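## Task

Plates start on nests N1, N2, N3 and N4. Build a stack in rack S1 with C61 at the bottom, then C16, then C51 on top. C61 must rest flat on the rack floor, each higher plate must be seated completely in the one below it, and every plate's labelled short end must point to the rack's front, the side facing the viewer. Release the stack, then press the START key on post KP until it latches. Only press once the stack is exactly right and the fourth, unlisted plate is correctly in its own nest; START counts as pressed once it lights, even unlatched. Then return all four plates to the nests they came from, each flat between the locators with well A1 at the corner marked A1, with START still latched. Nothing may stay in place only because the robot holds it. Finish with the hand open and withdrawn.

## Robot and tools

Robot: one six-joint arm with a parallel two-finger gripper and a wrist camera, cam_wrist (504x504). Joint order everywhere: waist, shoulder, elbow, forearm roll, wrist pitch, wrist roll. Stated joint ranges (rad): waist -6.283..6.283, shoulder -2.059..2.094, elbow -3.927..0.192, forearm roll -6.283..6.283, wrist pitch -1.693..3.142, wrist roll -6.283..6.283; true ends may differ by up to 0.010 rad.

Scene frame: origin on the tabletop under the arm base, +z up, +y to the left when facing along +x. Positions are metres. The arm base may be slightly tilted. Gripper frame: fingers extend along its +z, close along its y. end_effector_position is the point between closed pads, roughly 2 cm behind the fingertips; closing pushes the tips about 10 mm further forward. Reported hand position can be off, more so far out.

execute_actions(actions): actions is a list holding one action object, or empty to just fetch state and images. The object may have:
- rows: 1 to 15 rows, each seven numbers in [-1, 1], one row per control step (1/30 s). The first six are joint offsets in the order above, scaled so 1.0 = 2.036 rad, measured from the joint angles at the start of this action (the last ones reported), not from the previous row. The seventh is the absolute gripper command: +1 fully open (84 mm between pads), -1 closed. A closing from full open needs about 0.4 s or more.
- steps: integer 1 to 450, at least the number of rows, default 15. After the final row the arm keeps heading to that row's target and the gripper keeps its command, so give big moves enough steps.
- until: stop early the first step all conditions hold, e.g. {"scanner": {"code": "c61"}} or {"scanner": {"reads": [">", 0]}}. Numbers need a comparison (=, !=, <, <=, >, >=). It only ends the action; the arm is not braked.
A call asking any joint more than 0.010 rad beyond its range, or using an unknown name or out-of-range value, is refused entirely.

zoom_image(camera, region): camera must be "cam_wrist"; region is [x0, y0, x1, y1] in pixels of the latest full image, top-left origin, at most 504 by 504. Gives a finer close-up.

finished_scene(scene): pass the current scene's number to end it for good; the result says whether it succeeded and gives the next task. Only call it once the goal is met and stable with the hand released. Replying with no tool call ends everything.

Results: state line with end_effector_position (m), end_effector_quat_wxyz and linear/angular velocities; Joint positions (rad, then pad gap in m) and Joint velocities; grip_measured (measured opening on the command scale); scanner code (lower-case ID such as b83, or no_read; never a wrong ID) and reads (count of changes from no_read to an ID). Warnings: "joint sent to its limit" (joint stopped at its end; absence does not prove more room), "joint command not followed" (clearance check altered or dropped targets; the arm soon rests, so resend the rest), TORQUE FAULT (load limit hit: joint backs off, 10 s hold, rest of call skipped), MOTOR HOT (from 65 °C) and OVER-TEMPERATURE FAULT (80 °C, brakes until cooled). Camera pose changes are listed when they differ from calibration.

Motion limits: joint targets move at most 3.14 rad/s with 0.16 s ramp-up, all joints finishing together; each step's target stays within 0.623 rad of the measured angle, and targets placing the hand over 70 mm from its measured spot are scaled back. Large moves may need several calls. Load limits (N m): waist 43.5, shoulder 43.5, elbow 26.1, forearm roll 26.1, wrist pitch 17.4, wrist roll 17.4, including held weight. Holding loads heats motors, even while you are thinking, and the robot keeps your last command during thinking.

Gripping: grasp plates, blocks or reservoirs only across their width, on the body above the base flange; never force a pad down onto the flange, where it can jam. To hold, keep commanding below grip_measured; the gap sets squeeze force (about 24 N per pad max). A fast close can squeeze too hard.

Identifying plates: lay a plate flat on nest RD with well A1 at the A1 corner and keep clear of the fixed scanner beside it; its ID then shows as code. Well A1 lies at the labelled short end, in the corner away from the labelled long side.

Avoid: long drops (a few mm on set-down is fine), knocking anything off the table, hard collisions or pushes, slips, and pressing START early. Loose items may occasionally be nudged by outside disturbances; check placements. Wrist camera calibration: K fx=fy=649.577, cx=250.368, cy=249.247, pinhole with radial distortion; small per-scene errors exist.

Each tool is called as a command line: name --argument value for each argument, lists and objects as JSON in quotes; but a table of rows of numbers goes row by row, as --pt "numbers of a row", without its own name.

## Session

execute_actions --actions '[]'

Scene clock: 0.00 s.
end_effector_position=(+0.5667, -0.1592, +0.3933) grip_measured=+1.00 end_effector_quat_wxyz=(-0.258, +0.113, +0.726, -0.627) end_effector_velocity=(-0.000, -0.000, -0.000) end_effector_angular_velocity=(+0.001, +0.000, -0.001)
Joint positions: [-0.266  0.956 -2.172 -0.566  1.528  2.971  0.084]
Joint velocities: [-0.    -0.     0.001  0.     0.001 -0.     0.   ]
scanner: code=no_read reads=0

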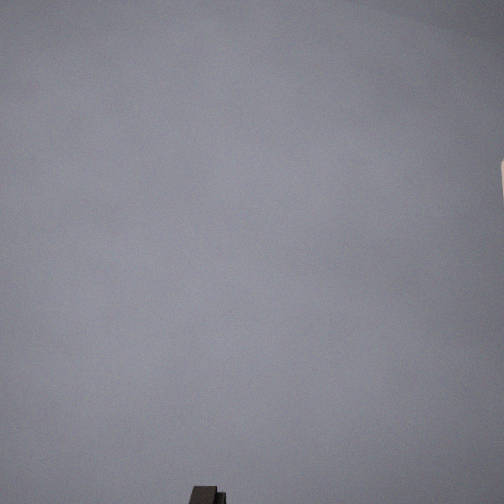

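execute_actions --actions '[{"rows":[[0.15,0,0,0,0,0,1]],"steps":30}]'

Scene clock: 2.60 s.
end_effector_position=(+0.6320, -0.0603, +0.2415) grip_measured=+1.00 end_effector_quat_wxyz=(-0.290, -0.035, +0.711, -0.639) end_effector_velocity=(+0.000, +0.001, -0.001) end_effector_angular_velocity=(-0.000, +0.002, +0.001)
Joint positions: [ 0.039  0.956 -2.172 -0.566  1.528  2.971  0.084]
Joint velocities: [ 0.002 -0.     0.    -0.     0.001 -0.     0.   ]
scanner: code=no_read reads=0
camera_calibration (this result's frames):
cam_wrist: T_world_to_cam=[[-0.411589, 0.170949, -0.895193, 0.518583], [0.835768, -0.320904, -0.445547, -0.369218], [-0.363437, -0.931556, -0.0107931, 0.310781], [0, 0, 0, 1]] pos_world=[0.634972, 0.0823755, 0.303082]

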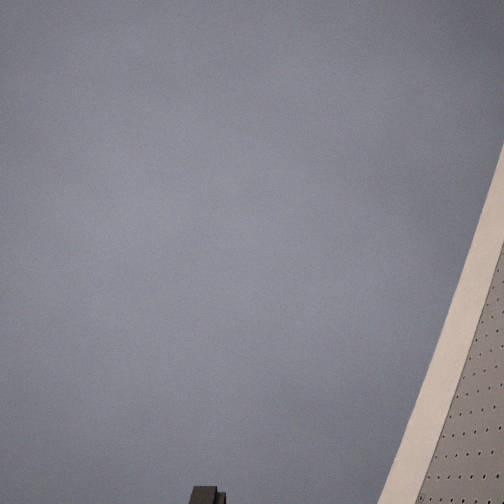

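execute_actions --actions '[{"rows":[[-0.512,-0.196,0.262,0.544,0.167,0,1]],"steps":60}]'

Scene clock: 17.73 s.
end_effector_position=(+0.3622, -0.0671, +0.4501) grip_measured=+1.00 end_effector_quat_wxyz=(-0.001, +0.477, +0.879, -0.001) end_effector_velocity=(-0.000, +0.000, -0.000) end_effector_angular_velocity=(+0.002, +0.000, -0.001)
Joint positions: [-1.004  0.557 -1.639  0.541  1.868  2.971  0.084]
Joint velocities: [-0.     0.     0.001  0.     0.001  0.     0.   ]
scanner: code=no_read reads=0
camera_calibration (this result's frames):
cam_wrist: T_world_to_cam=[[0.845913, 0.533268, -0.00748109, -0.235241], [0.533293, -0.845929, 0.00164767, -0.179924], [-0.00544982, -0.0053834, -0.999971, 0.586372], [0, 0, 0, 1]] pos_world=[0.298141, -0.0235998, 0.584892]

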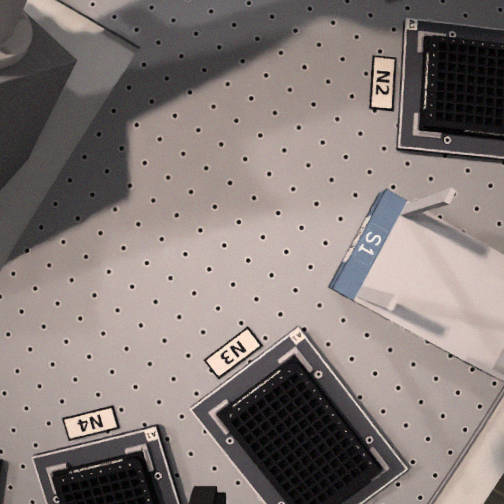

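zoom_image --camera "cam_wrist" --region '[384, 10, 504, 160]'

Region (384, 10, 504, 160) of cam_wrist's 504x504 image, scaled by 3.360, with more detail than that image has; it fills the left 403 columns of this view, and the rest is white.

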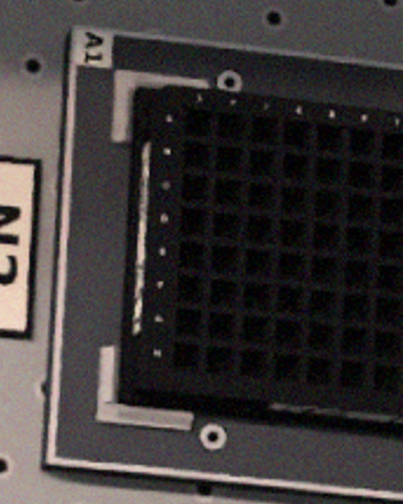

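execute_actions --actions '[{"rows":[[-0.222,-0.086,0.561,0.249,-0.252,0,1]],"steps":50}]'

Scene clock: 26.80 s.
end_effector_position=(+0.2172, -0.0869, +0.2590) grip_measured=+1.00 end_effector_quat_wxyz=(+0.240, +0.739, +0.533, +0.335) end_effector_velocity=(-0.000, +0.000, -0.001) end_effector_angular_velocity=(+0.002, -0.000, -0.000)
Joint positions: [-1.455  0.382 -0.497  1.048  1.355  2.971  0.084]
Joint velocities: [ 0.     0.     0.001  0.     0.    -0.    -0.   ]
scanner: code=no_read reads=0
camera_calibration (this result's frames):
cam_wrist: T_world_to_cam=[[0.62894, -0.329685, 0.70409, -0.315562], [-0.218273, -0.944089, -0.247088, 0.100134], [0.746185, 0.00171992, -0.665737, 0.145152], [0, 0, 0, 1]] pos_world=[0.112016, -0.009751, 0.343559]

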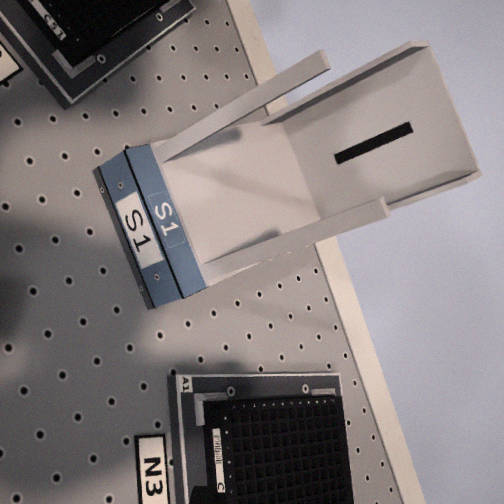

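zoom_image --camera "cam_wrist" --region '[10, 0, 110, 80]'

execute_actions --actions '[{"rows":[[0,0,0,0,-0.2,0,1]],"steps":25}]'

Region (10, 0, 110, 80) of cam_wrist's 504x504 image, scaled by 5.040, with more detail than that image has; it fills the top 403 rows of this view, and the rest is white.

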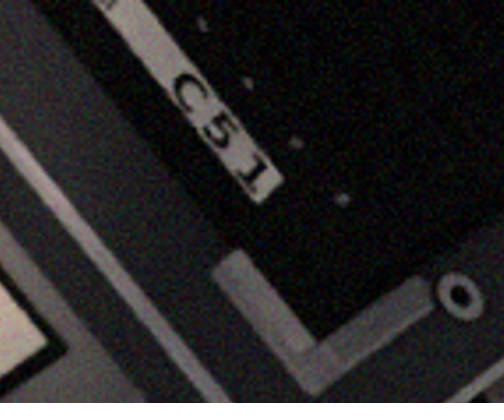

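Scene clock: 28.80 s.
end_effector_position=(+0.1501, -0.1692, +0.2591) grip_measured=+1.00 end_effector_quat_wxyz=(+0.315, +0.799, +0.486, +0.162) end_effector_velocity=(-0.000, -0.000, +0.000) end_effector_angular_velocity=(-0.001, +0.000, -0.001)
Joint positions: [-1.455  0.382 -0.497  1.048  0.948  2.971  0.084]
Joint velocities: [-0.     0.    -0.    -0.    -0.001  0.     0.   ]
scanner: code=no_read reads=0
camera_calibration (this result's frames):
cam_wrist: T_world_to_cam=[[0.6706, -0.342787, 0.657869, -0.297091], [-0.485909, -0.873076, 0.04039, -0.0144886], [0.560525, -0.34675, -0.752048, 0.186719], [0, 0, 0, 1]] pos_world=[0.0875283, -0.0497436, 0.336454]

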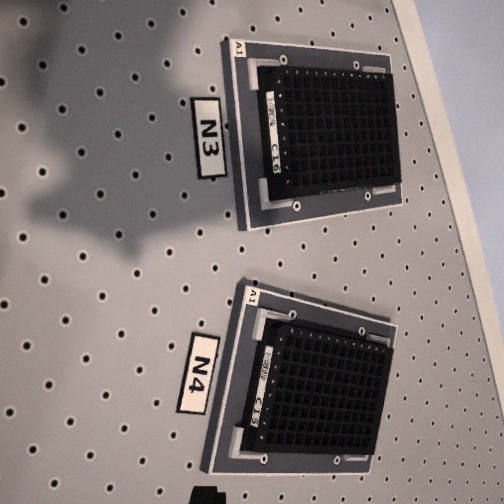

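zoom_image --camera "cam_wrist" --region '[200, 80, 330, 460]'

execute_actions --actions '[{"rows":[[0,0,0,0,0.45,0,1]],"steps":30}]'

Region (200, 80, 330, 460) of cam_wrist's 504x504 image, scaled by 1.326, with more detail than that image has; it fills the left 172 columns of this view, and the rest is white.

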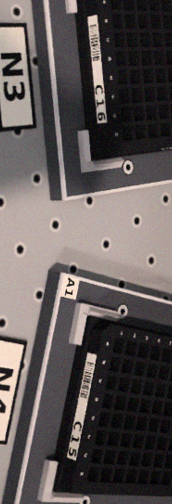

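Scene clock: 30.90 s.
end_effector_position=(+0.2622, +0.0295, +0.3027) grip_measured=+1.00 end_effector_quat_wxyz=(+0.131, +0.622, +0.561, +0.530) end_effector_velocity=(+0.000, +0.001, -0.000) end_effector_angular_velocity=(+0.004, -0.001, +0.001)
Joint positions: [-1.455  0.382 -0.497  1.048  1.864  2.971  0.084]
Joint velocities: [ 0.     0.     0.002 -0.     0.002  0.     0.   ]
scanner: code=no_read reads=0
camera_calibration (this result's frames):
cam_wrist: T_world_to_cam=[[0.565612, -0.34504, 0.74902, -0.332896], [0.181484, -0.833918, -0.521195, 0.205534], [0.804454, 0.430729, -0.409055, 0.034804], [0, 0, 0, 1]] pos_world=[0.122991, 0.0415446, 0.370706]

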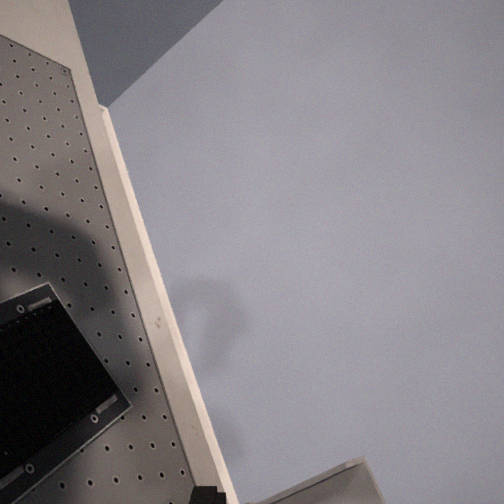

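execute_actions --actions '[{"rows":[[0.312,-0.381,-0.333,-0.123,0.138,0,1]],"steps":50}]'

Scene clock: 35.20 s.
end_effector_position=(+0.3412, +0.3025, +0.3997) grip_measured=+1.00 end_effector_quat_wxyz=(-0.002, +0.252, +0.968, +0.000) end_effector_velocity=(-0.000, +0.000, -0.000) end_effector_angular_velocity=(+0.001, +0.000, +0.000)
Joint positions: [-0.82  -0.394 -1.175  0.798  2.145  2.971  0.084]
Joint velocities: [ 0.    -0.     0.001  0.001  0.    -0.     0.   ]
scanner: code=no_read reads=0
camera_calibration (this result's frames):
cam_wrist: T_world_to_cam=[[0.498343, 0.866956, -0.00642133, -0.397741], [0.86697, -0.498359, -0.000989399, -0.0738857], [-0.00405789, -0.00507404, -0.999979, 0.537191], [0, 0, 0, 1]] pos_world=[0.264448, 0.310728, 0.534552]

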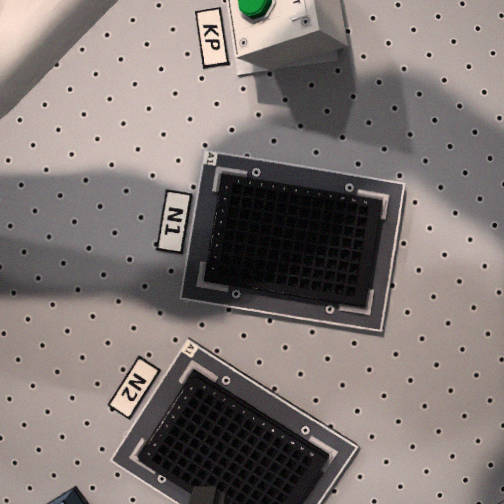

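execute_actions --actions '[{"rows":[[0.472,-0.318,0.427,0.089,-0.435,-0.482,1]],"steps":50}]'

Scene clock: 46.10 s.
end_effector_position=(+0.2740, +0.3373, +0.1221) grip_measured=+1.00 end_effector_quat_wxyz=(-0.002, -0.438, +0.899, +0.001) end_effector_velocity=(+0.000, +0.000, +0.000) end_effector_angular_velocity=(+0.001, +0.000, +0.000)
Joint positions: [ 0.141 -1.041 -0.306  0.979  1.26   1.99   0.084]
Joint velocities: [ 0.    -0.    -0.     0.001  0.    -0.     0.   ]
scanner: code=no_read reads=0
camera_calibration (this result's frames):
cam_wrist: T_world_to_cam=[[-0.779038, 0.626972, -0.00247247, 0.0342739], [0.626973, 0.779041, 0.00038481, -0.36384], [0.00216742, -0.00125039, -0.999997, 0.256524], [0, 0, 0, 1]] pos_world=[0.254263, 0.262278, 0.256748]

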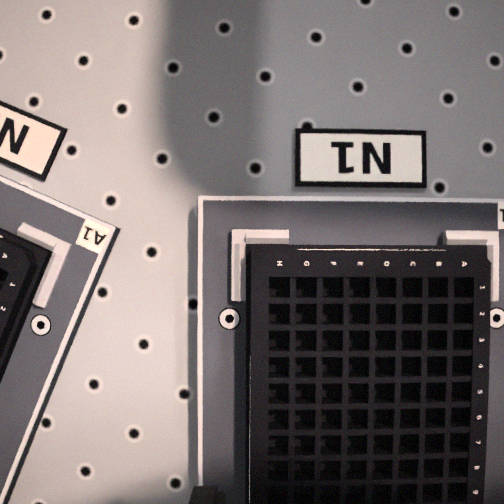

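execute_actions --actions '[{"rows":[[0.1697,0.0308,0.0456,0.0403,-0.1784,0.0216,1]],"steps":30}]'

Scene clock: 52.47 s.
end_effector_position=(+0.2630, +0.3369, +0.0606) grip_measured=+1.00 end_effector_quat_wxyz=(-0.001, -0.439, +0.899, +0.001) end_effector_velocity=(+0.000, +0.000, -0.000) end_effector_angular_velocity=(+0.000, -0.000, +0.000)
Joint positions: [ 0.486 -0.978 -0.213  1.061  0.896  2.034  0.084]
Joint velocities: [ 0.001  0.    -0.     0.    -0.001  0.     0.   ]
scanner: code=no_read reads=0
camera_calibration (this result's frames):
cam_wrist: T_world_to_cam=[[-0.780647, 0.624962, -0.00347762, 0.0270272], [0.624961, 0.780654, 0.00155519, -0.356721], [0.00368675, -0.000959324, -0.999993, 0.194571], [0, 0, 0, 1]] pos_world=[0.243318, 0.261772, 0.195218]

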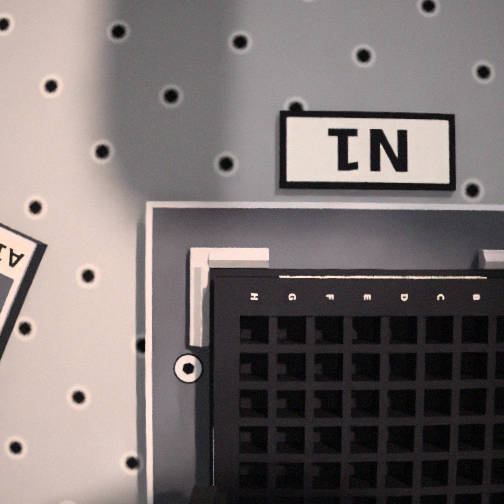

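zoom_image --camera "cam_wrist" --region '[150, 404, 290, 504]'

Region (150, 404, 290, 504) of cam_wrist's 504x504 image, scaled by 3.600, with more detail than that image has; it fills the top 360 rows of this view, and the rest is white.

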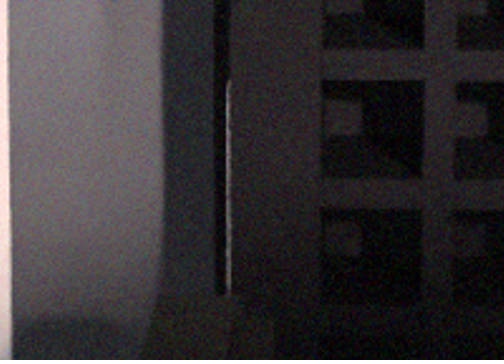

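execute_actions --actions '[{"rows":[[0.009,0.0172,-0.0027,0.0108,-0.0143,-0.0113,1]],"steps":15}]'

zoom_image --camera "cam_wrist" --region '[150, 404, 290, 504]'

Scene clock: 60.87 s.
end_effector_position=(+0.2659, +0.3351, +0.0546) grip_measured=+1.00 end_effector_quat_wxyz=(-0.001, -0.439, +0.899, +0.001) end_effector_velocity=(+0.000, +0.000, +0.000) end_effector_angular_velocity=(-0.000, -0.001, -0.001)
Joint positions: [ 0.504 -0.944 -0.218  1.083  0.867  2.011  0.084]
Joint velocities: [ 0.     0.001 -0.001  0.    -0.001  0.001 -0.   ]
scanner: code=no_read reads=0
camera_calibration (this result's frames):
cam_wrist: T_world_to_cam=[[-0.780539, 0.625097, -0.00357279, 0.0302521], [0.625095, 0.780546, 0.0019046, -0.357152], [0.00397929, -0.000746716, -0.999992, 0.188411], [0, 0, 0, 1]] pos_world=[0.246117, 0.260004, 0.189198]

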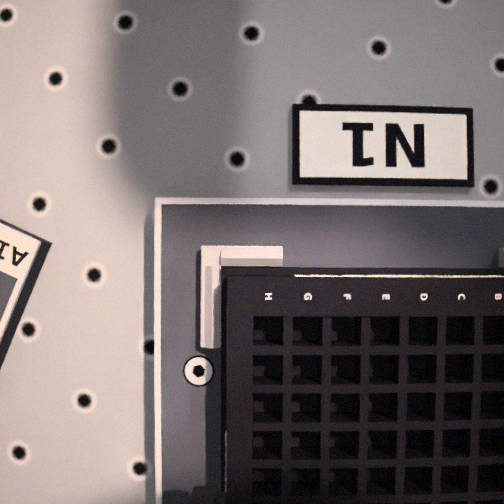

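Region (150, 404, 290, 504) of cam_wrist's 504x504 image, scaled by 3.600, with more detail than that image has; it fills the top 360 rows of this view, and the rest is white.

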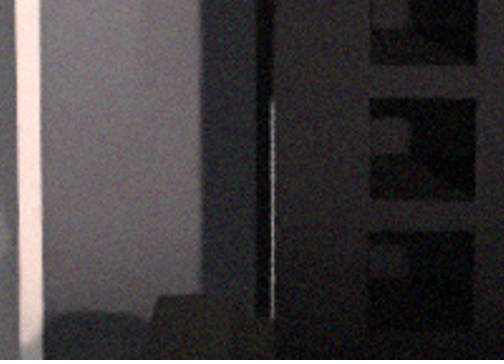

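execute_actions --actions '[{"rows":[[0.0239,0.0199,-0.0011,0.0162,-0.0278,-0.009,1]],"steps":15}]'

zoom_image --camera "cam_wrist" --region '[150, 404, 290, 504]'

Scene clock: 66.57 s.
end_effector_position=(+0.2664, +0.3349, +0.0439) grip_measured=+1.00 end_effector_quat_wxyz=(-0.001, -0.438, +0.899, +0.001) end_effector_velocity=(-0.000, -0.000, -0.000) end_effector_angular_velocity=(-0.000, +0.000, -0.000)
Joint positions: [ 0.553 -0.903 -0.221  1.116  0.811  1.992  0.084]
Joint velocities: [ 0.     0.001  0.     0.001 -0.    -0.     0.   ]
scanner: code=no_read reads=0
camera_calibration (this result's frames):
cam_wrist: T_world_to_cam=[[-0.780186, 0.625539, -0.00330897, 0.0305145], [0.625536, 0.780192, 0.00201155, -0.357227], [0.00383994, -0.000500498, -0.999993, 0.177718], [0, 0, 0, 1]] pos_world=[0.246583, 0.259707, 0.178536]

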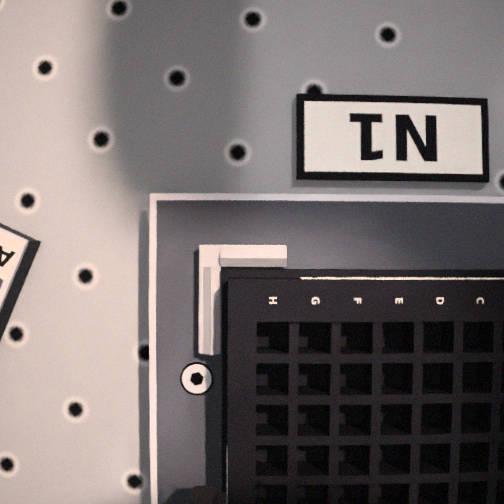

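Region (150, 404, 290, 504) of cam_wrist's 504x504 image, scaled by 3.600, with more detail than that image has; it fills the top 360 rows of this view, and the rest is white.

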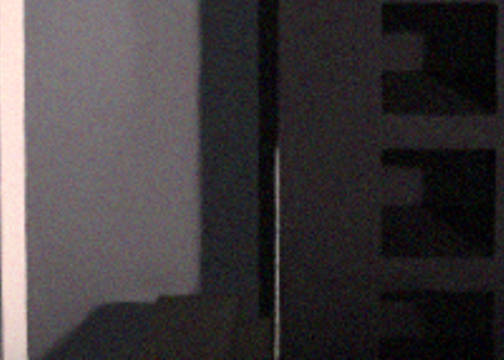

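execute_actions --actions '[{"rows":[[0,0,0,0,0,0,0.3]],"steps":15}]'

Scene clock: 68.20 s.
end_effector_position=(+0.2667, +0.3347, +0.0441) grip_measured=+0.93 end_effector_quat_wxyz=(-0.000, -0.438, +0.899, +0.000) end_effector_velocity=(-0.000, +0.000, -0.000) end_effector_angular_velocity=(+0.001, +0.001, +0.001)
Joint positions: [ 0.552 -0.903 -0.221  1.116  0.81   1.992  0.081]
Joint velocities: [ 0.001 -0.    -0.     0.     0.001 -0.     0.   ]
scanner: code=no_read reads=0
camera_calibration (this result's frames):
cam_wrist: T_world_to_cam=[[-0.780066, 0.625681, -0.00452532, 0.0308524], [0.625677, 0.780078, 0.00250568, -0.357344], [0.00509786, -0.000876789, -0.999987, 0.177681], [0, 0, 0, 1]] pos_world=[0.246743, 0.259608, 0.178714]

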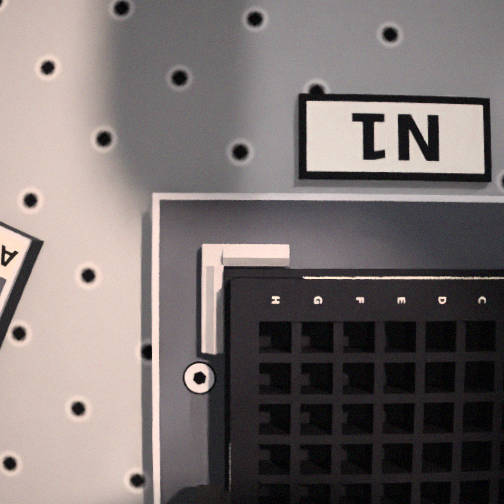

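execute_actions --actions '[{"rows":[[-0.05,-0.038,0.004,-0.032,0.057,0.017,0.3]],"steps":20}]'

Scene clock: 70.70 s.
end_effector_position=(+0.2641, +0.3314, +0.0642) grip_measured=+0.93 end_effector_quat_wxyz=(-0.003, -0.436, +0.900, -0.002) end_effector_velocity=(+0.001, -0.000, +0.001) end_effector_angular_velocity=(-0.001, -0.004, -0.000)
Joint positions: [ 0.451 -0.98  -0.213  1.051  0.926  2.027  0.081]
Joint velocities: [-0.003 -0.001 -0.001 -0.001 -0.001  0.001  0.   ]
scanner: code=no_read reads=0
camera_calibration (this result's frames):
cam_wrist: T_world_to_cam=[[-0.776563, 0.63001, -0.00603577, 0.0287351], [0.630037, 0.776549, -0.00494817, -0.352663], [0.00156967, -0.00764532, -0.99997, 0.200915], [0, 0, 0, 1]] pos_world=[0.24419, 0.257293, 0.199337]

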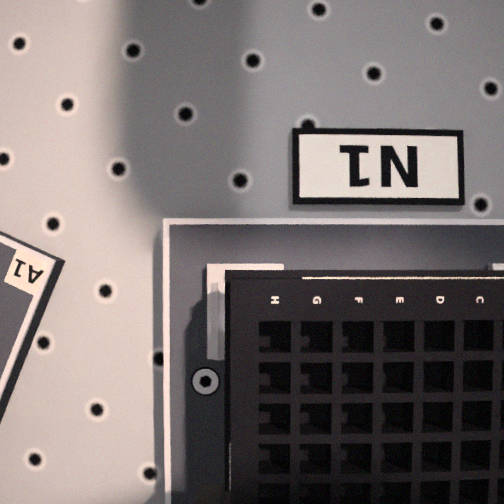

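execute_actions --actions '[{"rows":[[-0.312,0.144,-0.236,-0.062,0.299,0,0.3]],"steps":30}]'

execute_actions --actions '[{"rows":[[-0.1674,0.4766,-0.2166,-0.0454,-0.0444,0.0226,0.3]],"steps":45}]'

Scene clock: 76.67 s.
end_effector_position=(+0.3559, +0.3379, +0.2075) grip_measured=+0.93 end_effector_quat_wxyz=(-0.005, -0.349, +0.937, -0.006) end_effector_velocity=(+0.001, +0.000, +0.001) end_effector_angular_velocity=(-0.000, -0.002, +0.000)
Joint positions: [-0.184 -0.688 -0.693  0.925  1.535  2.027  0.081]
Joint velocities: [-0.002  0.001 -0.003 -0.     0.001 -0.     0.   ]
scanner: code=no_read reads=0
camera_calibration (this result's frames):
cam_wrist: T_world_to_cam=[[-0.643636, 0.76522, -0.0130645, 0.00521696], [0.765332, 0.643541, -0.0110617, -0.416825], [-0.0000570421, -0.0171184, -0.999853, 0.347858], [0, 0, 0, 1]] pos_world=[0.322387, 0.270207, 0.343265]

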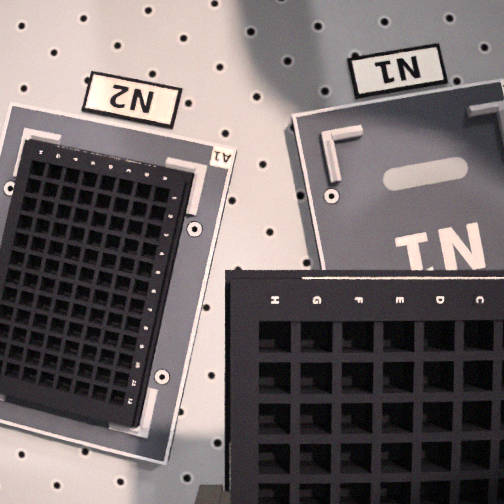

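Scene clock: 78.17 s.
end_effector_position=(+0.4655, +0.0378, +0.2393) grip_measured=+0.93 end_effector_quat_wxyz=(-0.002, -0.031, +1.000, +0.000) end_effector_velocity=(-0.000, -0.000, -0.000) end_effector_angular_velocity=(+0.001, +0.001, -0.001)
Joint positions: [-0.525  0.283 -1.134  0.832  1.445  2.073  0.081]
Joint velocities: [-0.     0.001  0.     0.     0.001 -0.    -0.   ]
scanner: code=no_read reads=0
camera_calibration (this result's frames):
cam_wrist: T_world_to_cam=[[-0.049886, 0.998745, -0.00455177, 0.0185916], [0.998755, 0.0498826, -0.000861363, -0.395826], [-0.000633227, -0.00458907, -0.999989, 0.374437], [0, 0, 0, 1]] pos_world=[0.396498, 0.00289491, 0.374177]

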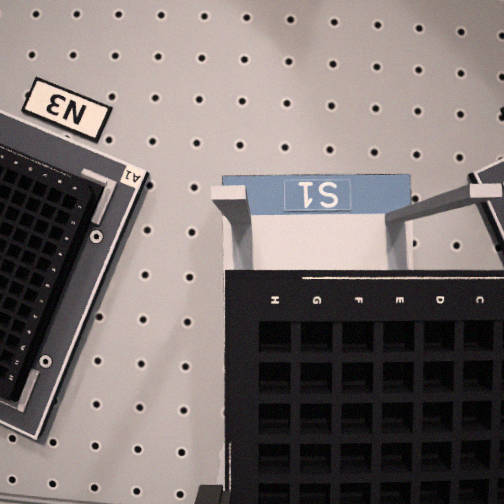

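execute_actions --actions '[{"rows":[[0.0254,-0.0163,0.0628,0.0217,-0.0444,-0.024,0.3]],"steps":20}]'

Scene clock: 84.27 s.
end_effector_position=(+0.4476, +0.0373, +0.2005) grip_measured=+0.93 end_effector_quat_wxyz=(-0.002, -0.032, +0.999, +0.001) end_effector_velocity=(-0.000, -0.001, -0.000) end_effector_angular_velocity=(-0.001, -0.000, -0.001)
Joint positions: [-0.473  0.249 -1.006  0.877  1.355  2.024  0.081]
Joint velocities: [-0.    -0.     0.002 -0.    -0.002 -0.     0.   ]
scanner: code=no_read reads=0
camera_calibration (this result's frames):
cam_wrist: T_world_to_cam=[[-0.0517345, 0.998652, -0.00429919, 0.0187913], [0.998661, 0.0517321, -0.000673289, -0.37805], [-0.000449975, -0.00432827, -0.999991, 0.335484], [0, 0, 0, 1]] pos_world=[0.378667, 0.00224346, 0.335307]

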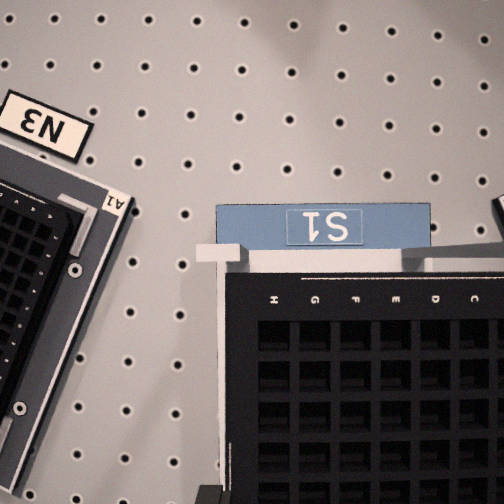

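execute_actions --actions '[{"rows":[[0.0369,0.0115,0.0248,0.0314,-0.0415,-0.0138,0.3]],"steps":25}]'

Scene clock: 89.47 s.
end_effector_position=(+0.4472, +0.0352, +0.1605) grip_measured=+0.92 end_effector_quat_wxyz=(-0.002, -0.032, +0.999, +0.001) end_effector_velocity=(+0.000, +0.000, +0.000) end_effector_angular_velocity=(-0.001, -0.001, +0.000)
Joint positions: [-0.398  0.273 -0.955  0.94   1.271  1.996  0.081]
Joint velocities: [-0.    -0.    -0.     0.001 -0.001  0.     0.   ]
scanner: code=no_read reads=0
camera_calibration (this result's frames):
cam_wrist: T_world_to_cam=[[-0.0509449, 0.998693, -0.00409236, 0.0202887], [0.998701, 0.0509415, -0.000926076, -0.377555], [-0.000716395, -0.00413422, -0.999991, 0.295575], [0, 0, 0, 1]] pos_world=[0.37831, 0.000192978, 0.295306]

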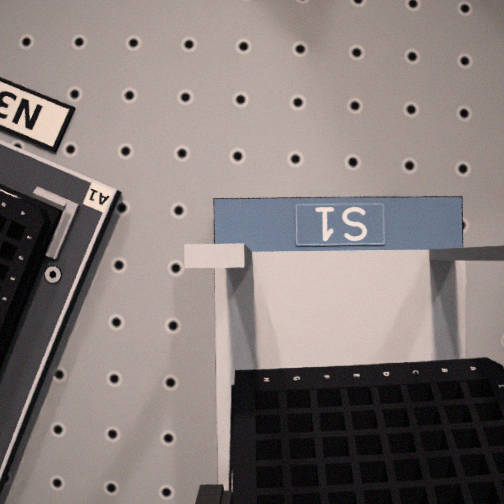

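execute_actions --actions '[{"rows":[[-0.0203,-0.0016,-0.0141,-0.0164,0.0202,0.003,0.0]],"steps":20}]'

Scene clock: 95.67 s.
end_effector_position=(+0.4477, +0.0329, +0.1804) grip_measured=+0.92 end_effector_quat_wxyz=(-0.001, -0.034, +0.999, +0.001) end_effector_velocity=(-0.000, +0.000, -0.000) end_effector_angular_velocity=(+0.001, +0.001, +0.000)
Joint positions: [-0.439  0.269 -0.984  0.907  1.312  2.002  0.081]
Joint velocities: [-0.    -0.     0.    -0.001  0.002 -0.     0.   ]
scanner: code=no_read reads=0
camera_calibration (this result's frames):
cam_wrist: T_world_to_cam=[[-0.0543419, 0.998517, -0.00318788, 0.0240284], [0.998522, 0.0543413, -0.000258266, -0.377993], [-0.0000846489, -0.00319721, -0.999995, 0.315145], [0, 0, 0, 1]] pos_world=[0.378767, -0.0024445, 0.315123]

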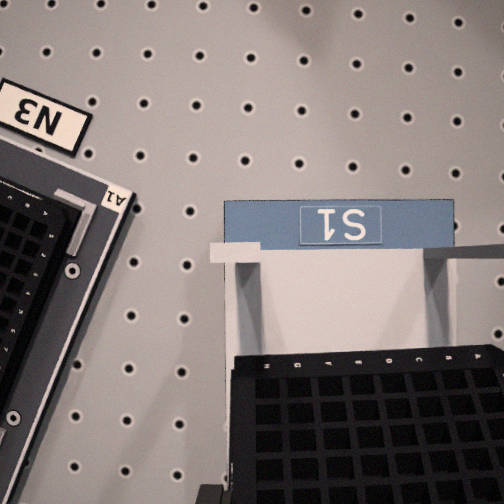

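execute_actions --actions '[{"rows":[[0.0287,0.0064,0.0195,0.0239,-0.0308,-0.0081,0.0]],"steps":30}]'

Scene clock: 98.17 s.
end_effector_position=(+0.4462, +0.0329, +0.1507) grip_measured=+0.92 end_effector_quat_wxyz=(-0.002, -0.032, +0.999, -0.000) end_effector_velocity=(+0.000, +0.000, +0.000) end_effector_angular_velocity=(+0.001, +0.000, +0.001)
Joint positions: [-0.381  0.283 -0.945  0.956  1.249  1.986  0.081]
Joint velocities: [ 0.    -0.    -0.     0.     0.001  0.    -0.   ]
scanner: code=no_read reads=0
camera_calibration (this result's frames):
cam_wrist: T_world_to_cam=[[-0.0503176, 0.998716, -0.00583167, 0.0225115], [0.998732, 0.050309, -0.00161581, -0.376254], [-0.00132035, -0.00590558, -0.999982, 0.28612], [0, 0, 0, 1]] pos_world=[0.377288, -0.00186391, 0.285638]

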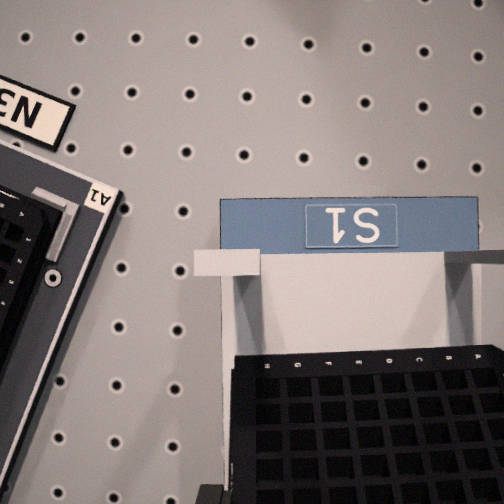

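execute_actions --actions '[{"rows":[[0.0514,0.0231,0.0169,0.0494,-0.0461,-0.0192,0.0]],"steps":40}]'

Scene clock: 103.13 s.
end_effector_position=(+0.4469, +0.0335, +0.1000) grip_measured=+0.92 end_effector_quat_wxyz=(-0.002, -0.031, +1.000, +0.001) end_effector_velocity=(+0.000, +0.000, +0.000) end_effector_angular_velocity=(-0.000, -0.000, +0.000)
Joint positions: [-0.276  0.33  -0.91   1.056  1.155  1.947  0.081]
Joint velocities: [ 0.  0. -0.  0. -0.  0. -0.]
scanner: code=no_read reads=0
camera_calibration (this result's frames):
cam_wrist: T_world_to_cam=[[-0.0500347, 0.99874, -0.00393842, 0.0213064], [0.998747, 0.0500298, -0.00133685, -0.377144], [-0.00113812, -0.00400037, -0.999991, 0.235296], [0, 0, 0, 1]] pos_world=[0.378005, -0.00146986, 0.234874]

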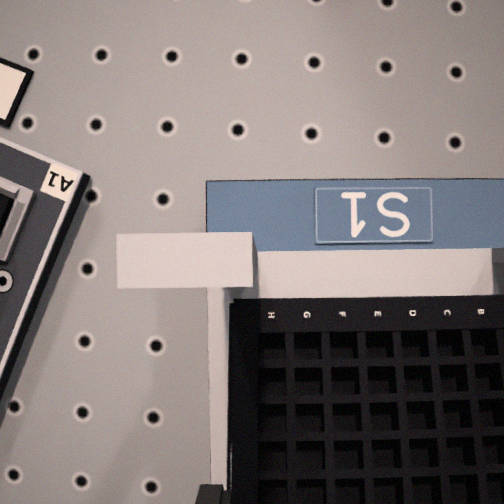

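execute_actions --actions '[{"rows":[[0.0209,0.012,0.0025,0.0213,-0.0172,-0.0087,0.0]],"steps":30}]'

Scene clock: 107.10 s.
end_effector_position=(+0.4475, +0.0333, +0.0801) grip_measured=+0.94 end_effector_quat_wxyz=(-0.002, -0.032, +0.999, +0.000) end_effector_velocity=(-0.000, +0.000, +0.000) end_effector_angular_velocity=(+0.000, +0.000, +0.000)
Joint positions: [-0.234  0.354 -0.904  1.099  1.12   1.929  0.082]
Joint velocities: [-0.    -0.001  0.    -0.     0.001  0.     0.   ]
scanner: code=no_read reads=0
camera_calibration (this result's frames):
cam_wrist: T_world_to_cam=[[-0.0504874, 0.998714, -0.0047272, 0.0217193], [0.998725, 0.0504842, -0.000807098, -0.37779], [-0.000567411, -0.00476192, -0.999989, 0.215178], [0, 0, 0, 1]] pos_world=[0.378526, -0.00159433, 0.214973]

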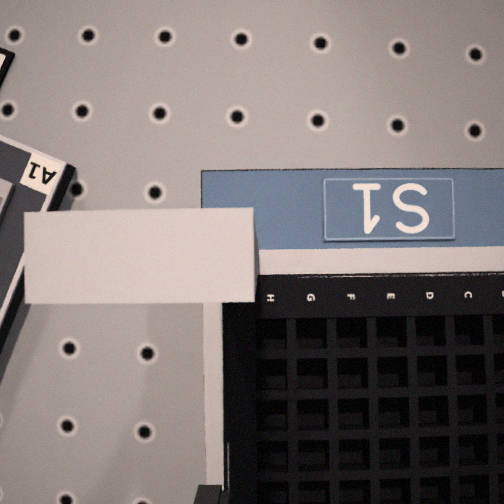

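execute_actions --actions '[{"rows":[[0.0064,0.004,0.0006,0.0067,-0.005,-0.0028,0.0]],"steps":20}]'

Scene clock: 108.97 s.
end_effector_position=(+0.4478, +0.0333, +0.0739) grip_measured=+0.93 end_effector_quat_wxyz=(-0.002, -0.032, +0.999, +0.000) end_effector_velocity=(-0.000, -0.000, +0.000) end_effector_angular_velocity=(+0.001, +0.000, -0.001)
Joint positions: [-0.22   0.362 -0.904  1.113  1.109  1.923  0.082]
Joint velocities: [-0.001 -0.     0.001 -0.     0.001 -0.    -0.   ]
scanner: code=no_read reads=0
camera_calibration (this result's frames):
cam_wrist: T_world_to_cam=[[-0.0508054, 0.998696, -0.00495536, 0.0218542], [0.998709, 0.0508035, -0.00049919, -0.378161], [-0.000246789, -0.00497433, -0.999988, 0.208764], [0, 0, 0, 1]] pos_world=[0.378834, -0.00157538, 0.208681]

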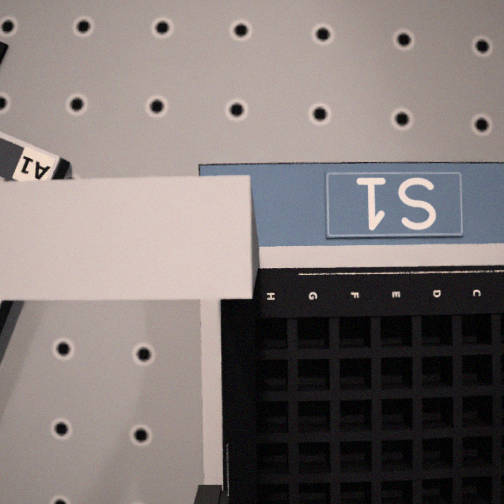

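execute_actions --actions '[{"rows":[[0.0032,0.002,0.0004,0.0034,-0.0025,-0.0014,0.0]],"steps":15}]'

Scene clock: 110.50 s.
end_effector_position=(+0.4479, +0.0333, +0.0710) grip_measured=+0.94 end_effector_quat_wxyz=(-0.001, -0.032, +0.999, +0.000) end_effector_velocity=(-0.000, +0.000, -0.001) end_effector_angular_velocity=(+0.002, +0.001, -0.001)
Joint positions: [-0.214  0.366 -0.903  1.12   1.104  1.92   0.082]
Joint velocities: [ 0.001  0.002 -0.001  0.001  0.001 -0.     0.   ]
scanner: code=no_read reads=0
camera_calibration (this result's frames):
cam_wrist: T_world_to_cam=[[-0.0508516, 0.998693, -0.00522468, 0.0219303], [0.998706, 0.0508519, -0.0000659582, -0.37829], [0.000199813, -0.00522127, -0.999986, 0.205692], [0, 0, 0, 1]] pos_world=[0.378875, -0.00159088, 0.205779]

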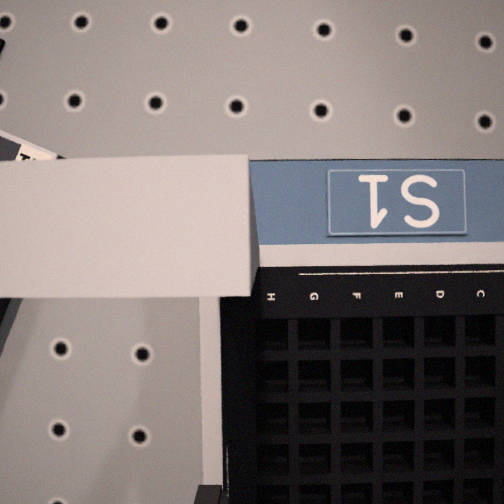

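execute_actions --actions '[{"rows":[[0,0,0,0,0,0,1]],"steps":12}]'

execute_actions --actions '[{"rows":[[-0.0305,-0.0177,-0.0039,-0.0314,0.025,0.0133,1]],"steps":18}]'

execute_actions --actions '[{"rows":[[-0.08,-0.03,-0.036,-0.0732,0.0771,0.027,1]],"steps":22}]'

execute_actions --actions '[{"rows":[[-0.045,-0.005,-0.04,-0.035,0.053,0.012,1]],"steps":20}]'

Scene clock: 112.63 s.
end_effector_position=(+0.4481, +0.0338, +0.0707) grip_measured=+1.00 end_effector_quat_wxyz=(-0.001, -0.032, +0.999, +0.001) end_effector_velocity=(+0.002, -0.001, +0.002) end_effector_angular_velocity=(-0.005, -0.005, +0.001)
Joint positions: [-0.213  0.366 -0.904  1.121  1.105  1.92   0.084]
Joint velocities: [-0.004 -0.001 -0.003 -0.001 -0.003  0.    -0.   ]
scanner: code=no_read reads=0
camera_calibration (this result's frames):
cam_wrist: T_world_to_cam=[[-0.0515572, 0.998661, -0.00428426, 0.0216763], [0.99867, 0.0515561, -0.000362527, -0.378448], [-0.000141162, -0.00429725, -0.999991, 0.205566], [0, 0, 0, 1]] pos_world=[0.379091, -0.00125257, 0.20552]

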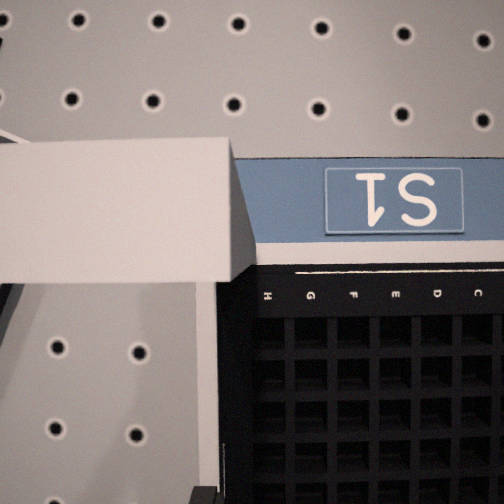

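Scene clock: 113.23 s.
end_effector_position=(+0.4476, +0.0341, +0.0999) grip_measured=+1.00 end_effector_quat_wxyz=(-0.002, -0.032, +0.999, +0.001) end_effector_velocity=(+0.001, +0.000, +0.001) end_effector_angular_velocity=(-0.000, -0.002, +0.001)
Joint positions: [-0.275  0.33  -0.912  1.057  1.156  1.947  0.084]
Joint velocities: [-0.001 -0.001 -0.001 -0.     0.    -0.    -0.   ]
scanner: code=no_read reads=0
camera_calibration (this result's frames):
cam_wrist: T_world_to_cam=[[-0.0506919, 0.99871, -0.00297294, 0.0209495], [0.998714, 0.0506886, -0.00116864, -0.377922], [-0.00101644, -0.00302836, -0.999995, 0.235037], [0, 0, 0, 1]] pos_world=[0.378737, -0.00105433, 0.234656]

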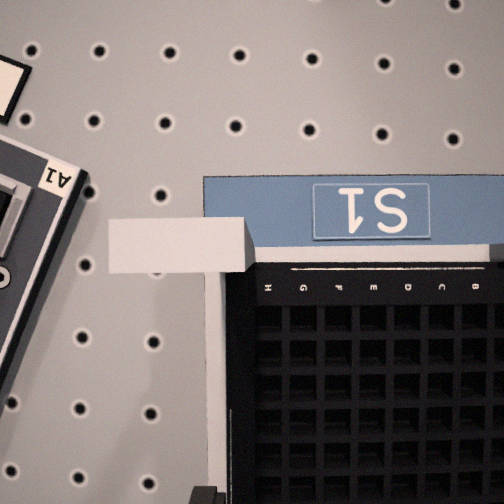

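Scene clock: 113.97 s.
end_effector_position=(+0.4480, +0.0338, +0.1799) grip_measured=+1.00 end_effector_quat_wxyz=(-0.002, -0.034, +0.999, +0.002) end_effector_velocity=(+0.000, -0.000, +0.001) end_effector_angular_velocity=(-0.001, -0.001, -0.000)
Joint positions: [-0.438  0.269 -0.985  0.908  1.313  2.002  0.084]
Joint velocities: [-0.002 -0.001 -0.001 -0.001  0.     0.    -0.   ]
scanner: code=no_read reads=0
camera_calibration (this result's frames):
cam_wrist: T_world_to_cam=[[-0.0554065, 0.998463, -0.0016272, 0.0233838], [0.998464, 0.0554051, -0.000861739, -0.378255], [-0.000770259, -0.00167245, -0.999998, 0.314958], [0, 0, 0, 1]] pos_world=[0.379212, -0.00186386, 0.31467]

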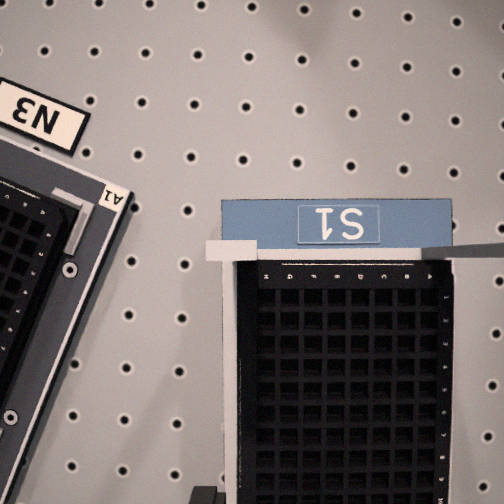

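Scene clock: 114.63 s.
end_effector_position=(+0.4491, +0.0341, +0.2295) grip_measured=+1.00 end_effector_quat_wxyz=(-0.001, -0.037, +0.999, +0.003) end_effector_velocity=(+0.000, -0.000, +0.001) end_effector_angular_velocity=(-0.001, -0.002, +0.000)
Joint positions: [-0.529  0.259 -1.066  0.837  1.421  2.027  0.084]
Joint velocities: [-0.002 -0.    -0.001 -0.    -0.     0.    -0.   ]
scanner: code=no_read reads=0
camera_calibration (this result's frames):
cam_wrist: T_world_to_cam=[[-0.0607336, 0.998154, -0.000292093, 0.025351], [0.998154, 0.0607335, -0.000259241, -0.379545], [-0.000241022, -0.000307299, -1, 0.364252], [0, 0, 0, 1]] pos_world=[0.380472, -0.00214112, 0.36416]

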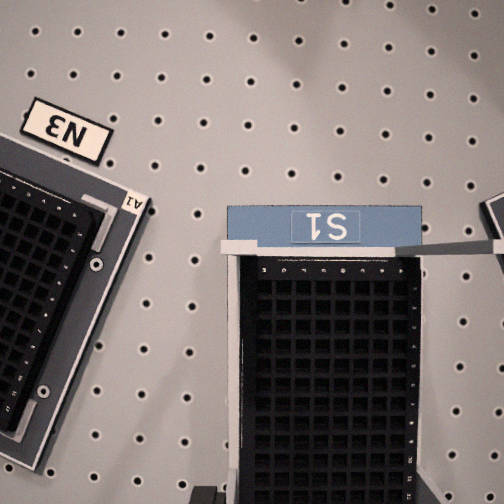

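execute_actions --actions '[{"rows":[[0.0163,0.2784,-0.0698,0.0613,-0.1405,0.0295,1]],"steps":35}]'

Scene clock: 123.00 s.
end_effector_position=(+0.4160, -0.1492, +0.0996) grip_measured=+1.00 end_effector_quat_wxyz=(-0.001, +0.159, +0.987, -0.000) end_effector_velocity=(-0.001, -0.000, -0.001) end_effector_angular_velocity=(+0.001, +0.001, -0.003)
Joint positions: [-0.496  0.826 -1.208  0.962  1.135  2.087  0.084]
Joint velocities: [-0.     0.002  0.002  0.    -0.001  0.    -0.   ]
scanner: code=no_read reads=0
camera_calibration (this result's frames):
cam_wrist: T_world_to_cam=[[0.32648, 0.945184, -0.00621846, 0.0378608], [0.945201, -0.326488, -0.000241623, -0.371129], [-0.00225863, -0.00579881, -0.999981, 0.234298], [0, 0, 0, 1]] pos_world=[0.33896, -0.155596, 0.234439]

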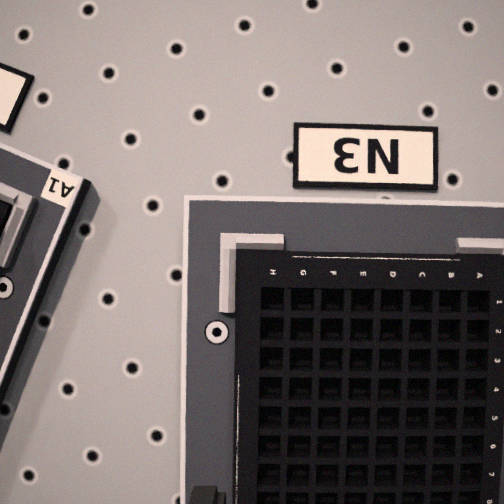

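execute_actions --actions '[{"rows":[[0.0385,0.0224,0.0104,0.0466,-0.0286,-0.0157,1]],"steps":20}]'

Scene clock: 128.23 s.
end_effector_position=(+0.4131, -0.1480, +0.0559) grip_measured=+1.00 end_effector_quat_wxyz=(-0.001, +0.167, +0.986, -0.000) end_effector_velocity=(+0.001, +0.000, -0.000) end_effector_angular_velocity=(+0.000, +0.000, +0.002)
Joint positions: [-0.418  0.871 -1.187  1.056  1.076  2.055  0.084]
Joint velocities: [ 0.002  0.    -0.001  0.001  0.    -0.     0.   ]
scanner: code=no_read reads=0
camera_calibration (this result's frames):
cam_wrist: T_world_to_cam=[[0.340849, 0.940097, -0.00627936, 0.0306355], [0.940116, -0.340856, -0.0000343082, -0.368058], [-0.00217261, -0.00589163, -0.99998, 0.190546], [0, 0, 0, 1]] pos_world=[0.335989, -0.153132, 0.190722]

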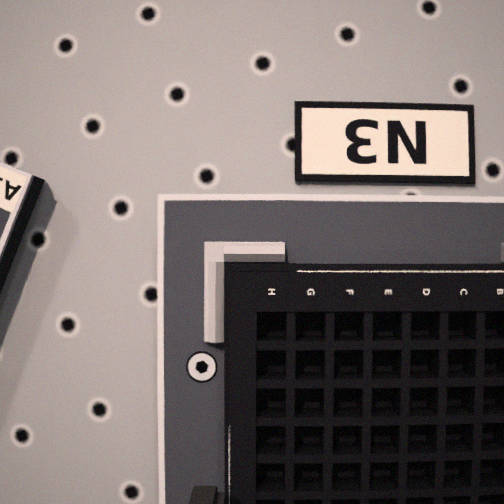

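execute_actions --actions '[{"rows":[[0.0148,0.0111,0,0.0186,-0.0092,-0.0093,1]],"steps":18}]'

execute_actions --actions '[{"rows":[[0,0,0,0,0,0,0]],"steps":12}]'

Scene clock: 131.07 s.
end_effector_position=(+0.4126, -0.1483, +0.0397) grip_measured=+1.00 end_effector_quat_wxyz=(-0.001, +0.166, +0.986, -0.000) end_effector_velocity=(-0.000, +0.000, -0.001) end_effector_angular_velocity=(+0.001, +0.001, +0.000)
Joint positions: [-0.388  0.893 -1.187  1.094  1.058  2.036  0.084]
Joint velocities: [ 0.001  0.001  0.     0.001  0.    -0.001  0.   ]
scanner: code=no_read reads=0
camera_calibration (this result's frames):
cam_wrist: T_world_to_cam=[[0.339702, 0.940512, -0.00630443, 0.0315639], [0.940533, -0.339702, 0.00116995, -0.367752], [-0.00104127, -0.00632696, -0.999979, 0.173843], [0, 0, 0, 1]] pos_world=[0.335341, -0.153512, 0.174469]

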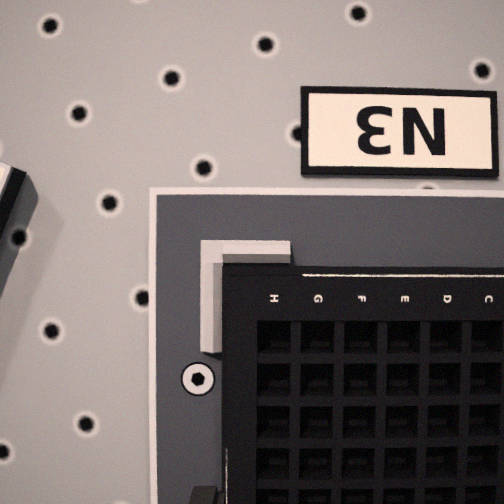

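Scene clock: 131.47 s.
end_effector_position=(+0.4127, -0.1486, +0.0402) grip_measured=+0.95 end_effector_quat_wxyz=(-0.000, +0.166, +0.986, -0.001) end_effector_velocity=(-0.000, +0.000, -0.000) end_effector_angular_velocity=(+0.000, +0.001, +0.000)
Joint positions: [-0.389  0.893 -1.187  1.094  1.057  2.036  0.082]
Joint velocities: [0.001 0.    0.001 0.    0.    0.    0.   ]
scanner: code=no_read reads=0
camera_calibration (this result's frames):
cam_wrist: T_world_to_cam=[[0.339961, 0.940415, -0.00676729, 0.0317255], [0.940439, -0.339954, 0.00214096, -0.36798], [-0.00028718, -0.00709207, -0.999975, 0.173885], [0, 0, 0, 1]] pos_world=[0.335328, -0.153698, 0.174883]

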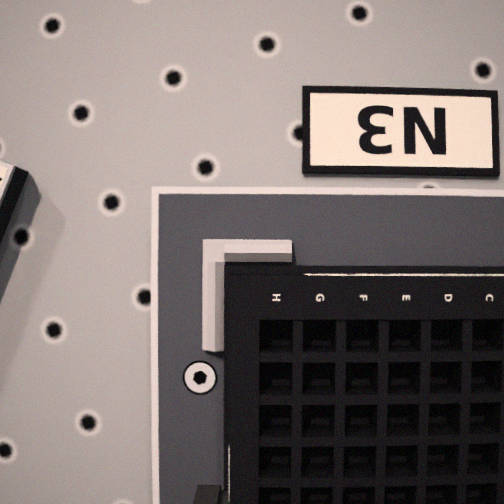

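execute_actions --actions '[{"rows":[[-0.0148,-0.0111,0,-0.0186,0.0092,0.0093,0]],"steps":14}]'

execute_actions --actions '[{"rows":[[-0.151,-0.0467,-0.0997,-0.1567,0.1395,0.066,0]],"steps":30}]'

Scene clock: 134.07 s.
end_effector_position=(+0.4129, -0.1479, +0.0558) grip_measured=+0.94 end_effector_quat_wxyz=(-0.002, +0.167, +0.986, +0.000) end_effector_velocity=(+0.006, -0.003, +0.008) end_effector_angular_velocity=(-0.014, -0.014, +0.006)
Joint positions: [-0.418  0.871 -1.187  1.056  1.077  2.055  0.082]
Joint velocities: [-0.009 -0.007 -0.008 -0.002 -0.006  0.001 -0.   ]
scanner: code=no_read reads=0
camera_calibration (this result's frames):
cam_wrist: T_world_to_cam=[[0.341083, 0.940014, -0.00606918, 0.0305322], [0.94003, -0.341092, -0.000456953, -0.367808], [-0.00249969, -0.00554935, -0.999981, 0.190673], [0, 0, 0, 1]] pos_world=[0.335813, -0.153099, 0.190687]

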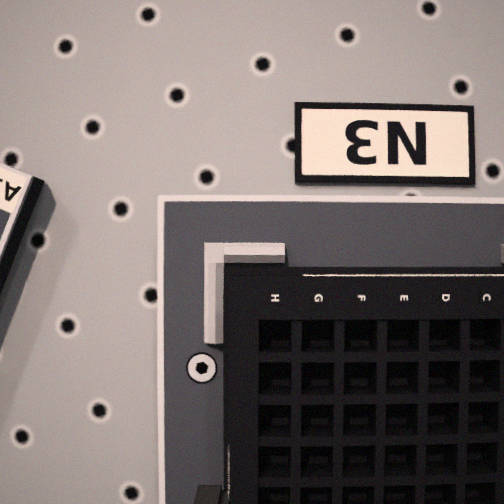

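Scene clock: 135.07 s.
end_effector_position=(+0.4154, -0.1638, +0.2354) grip_measured=+0.94 end_effector_quat_wxyz=(+0.005, +0.160, +0.987, -0.001) end_effector_velocity=(+0.001, -0.000, +0.002) end_effector_angular_velocity=(-0.003, -0.002, +0.001)
Joint positions: [-0.725  0.776 -1.389  0.737  1.361  2.189  0.082]
Joint velocities: [-0.002 -0.001 -0.002 -0.    -0.     0.001  0.   ]
scanner: code=no_read reads=0
camera_calibration (this result's frames):
cam_wrist: T_world_to_cam=[[0.327644, 0.944779, -0.00653042, 0.0521566], [0.944741, -0.327538, 0.0135119, -0.378498], [0.0106268, -0.0105966, -0.999887, 0.363865], [0, 0, 0, 1]] pos_world=[0.336627, -0.169393, 0.369279]

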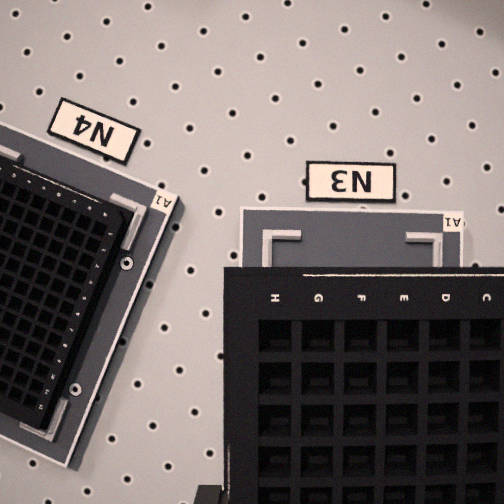

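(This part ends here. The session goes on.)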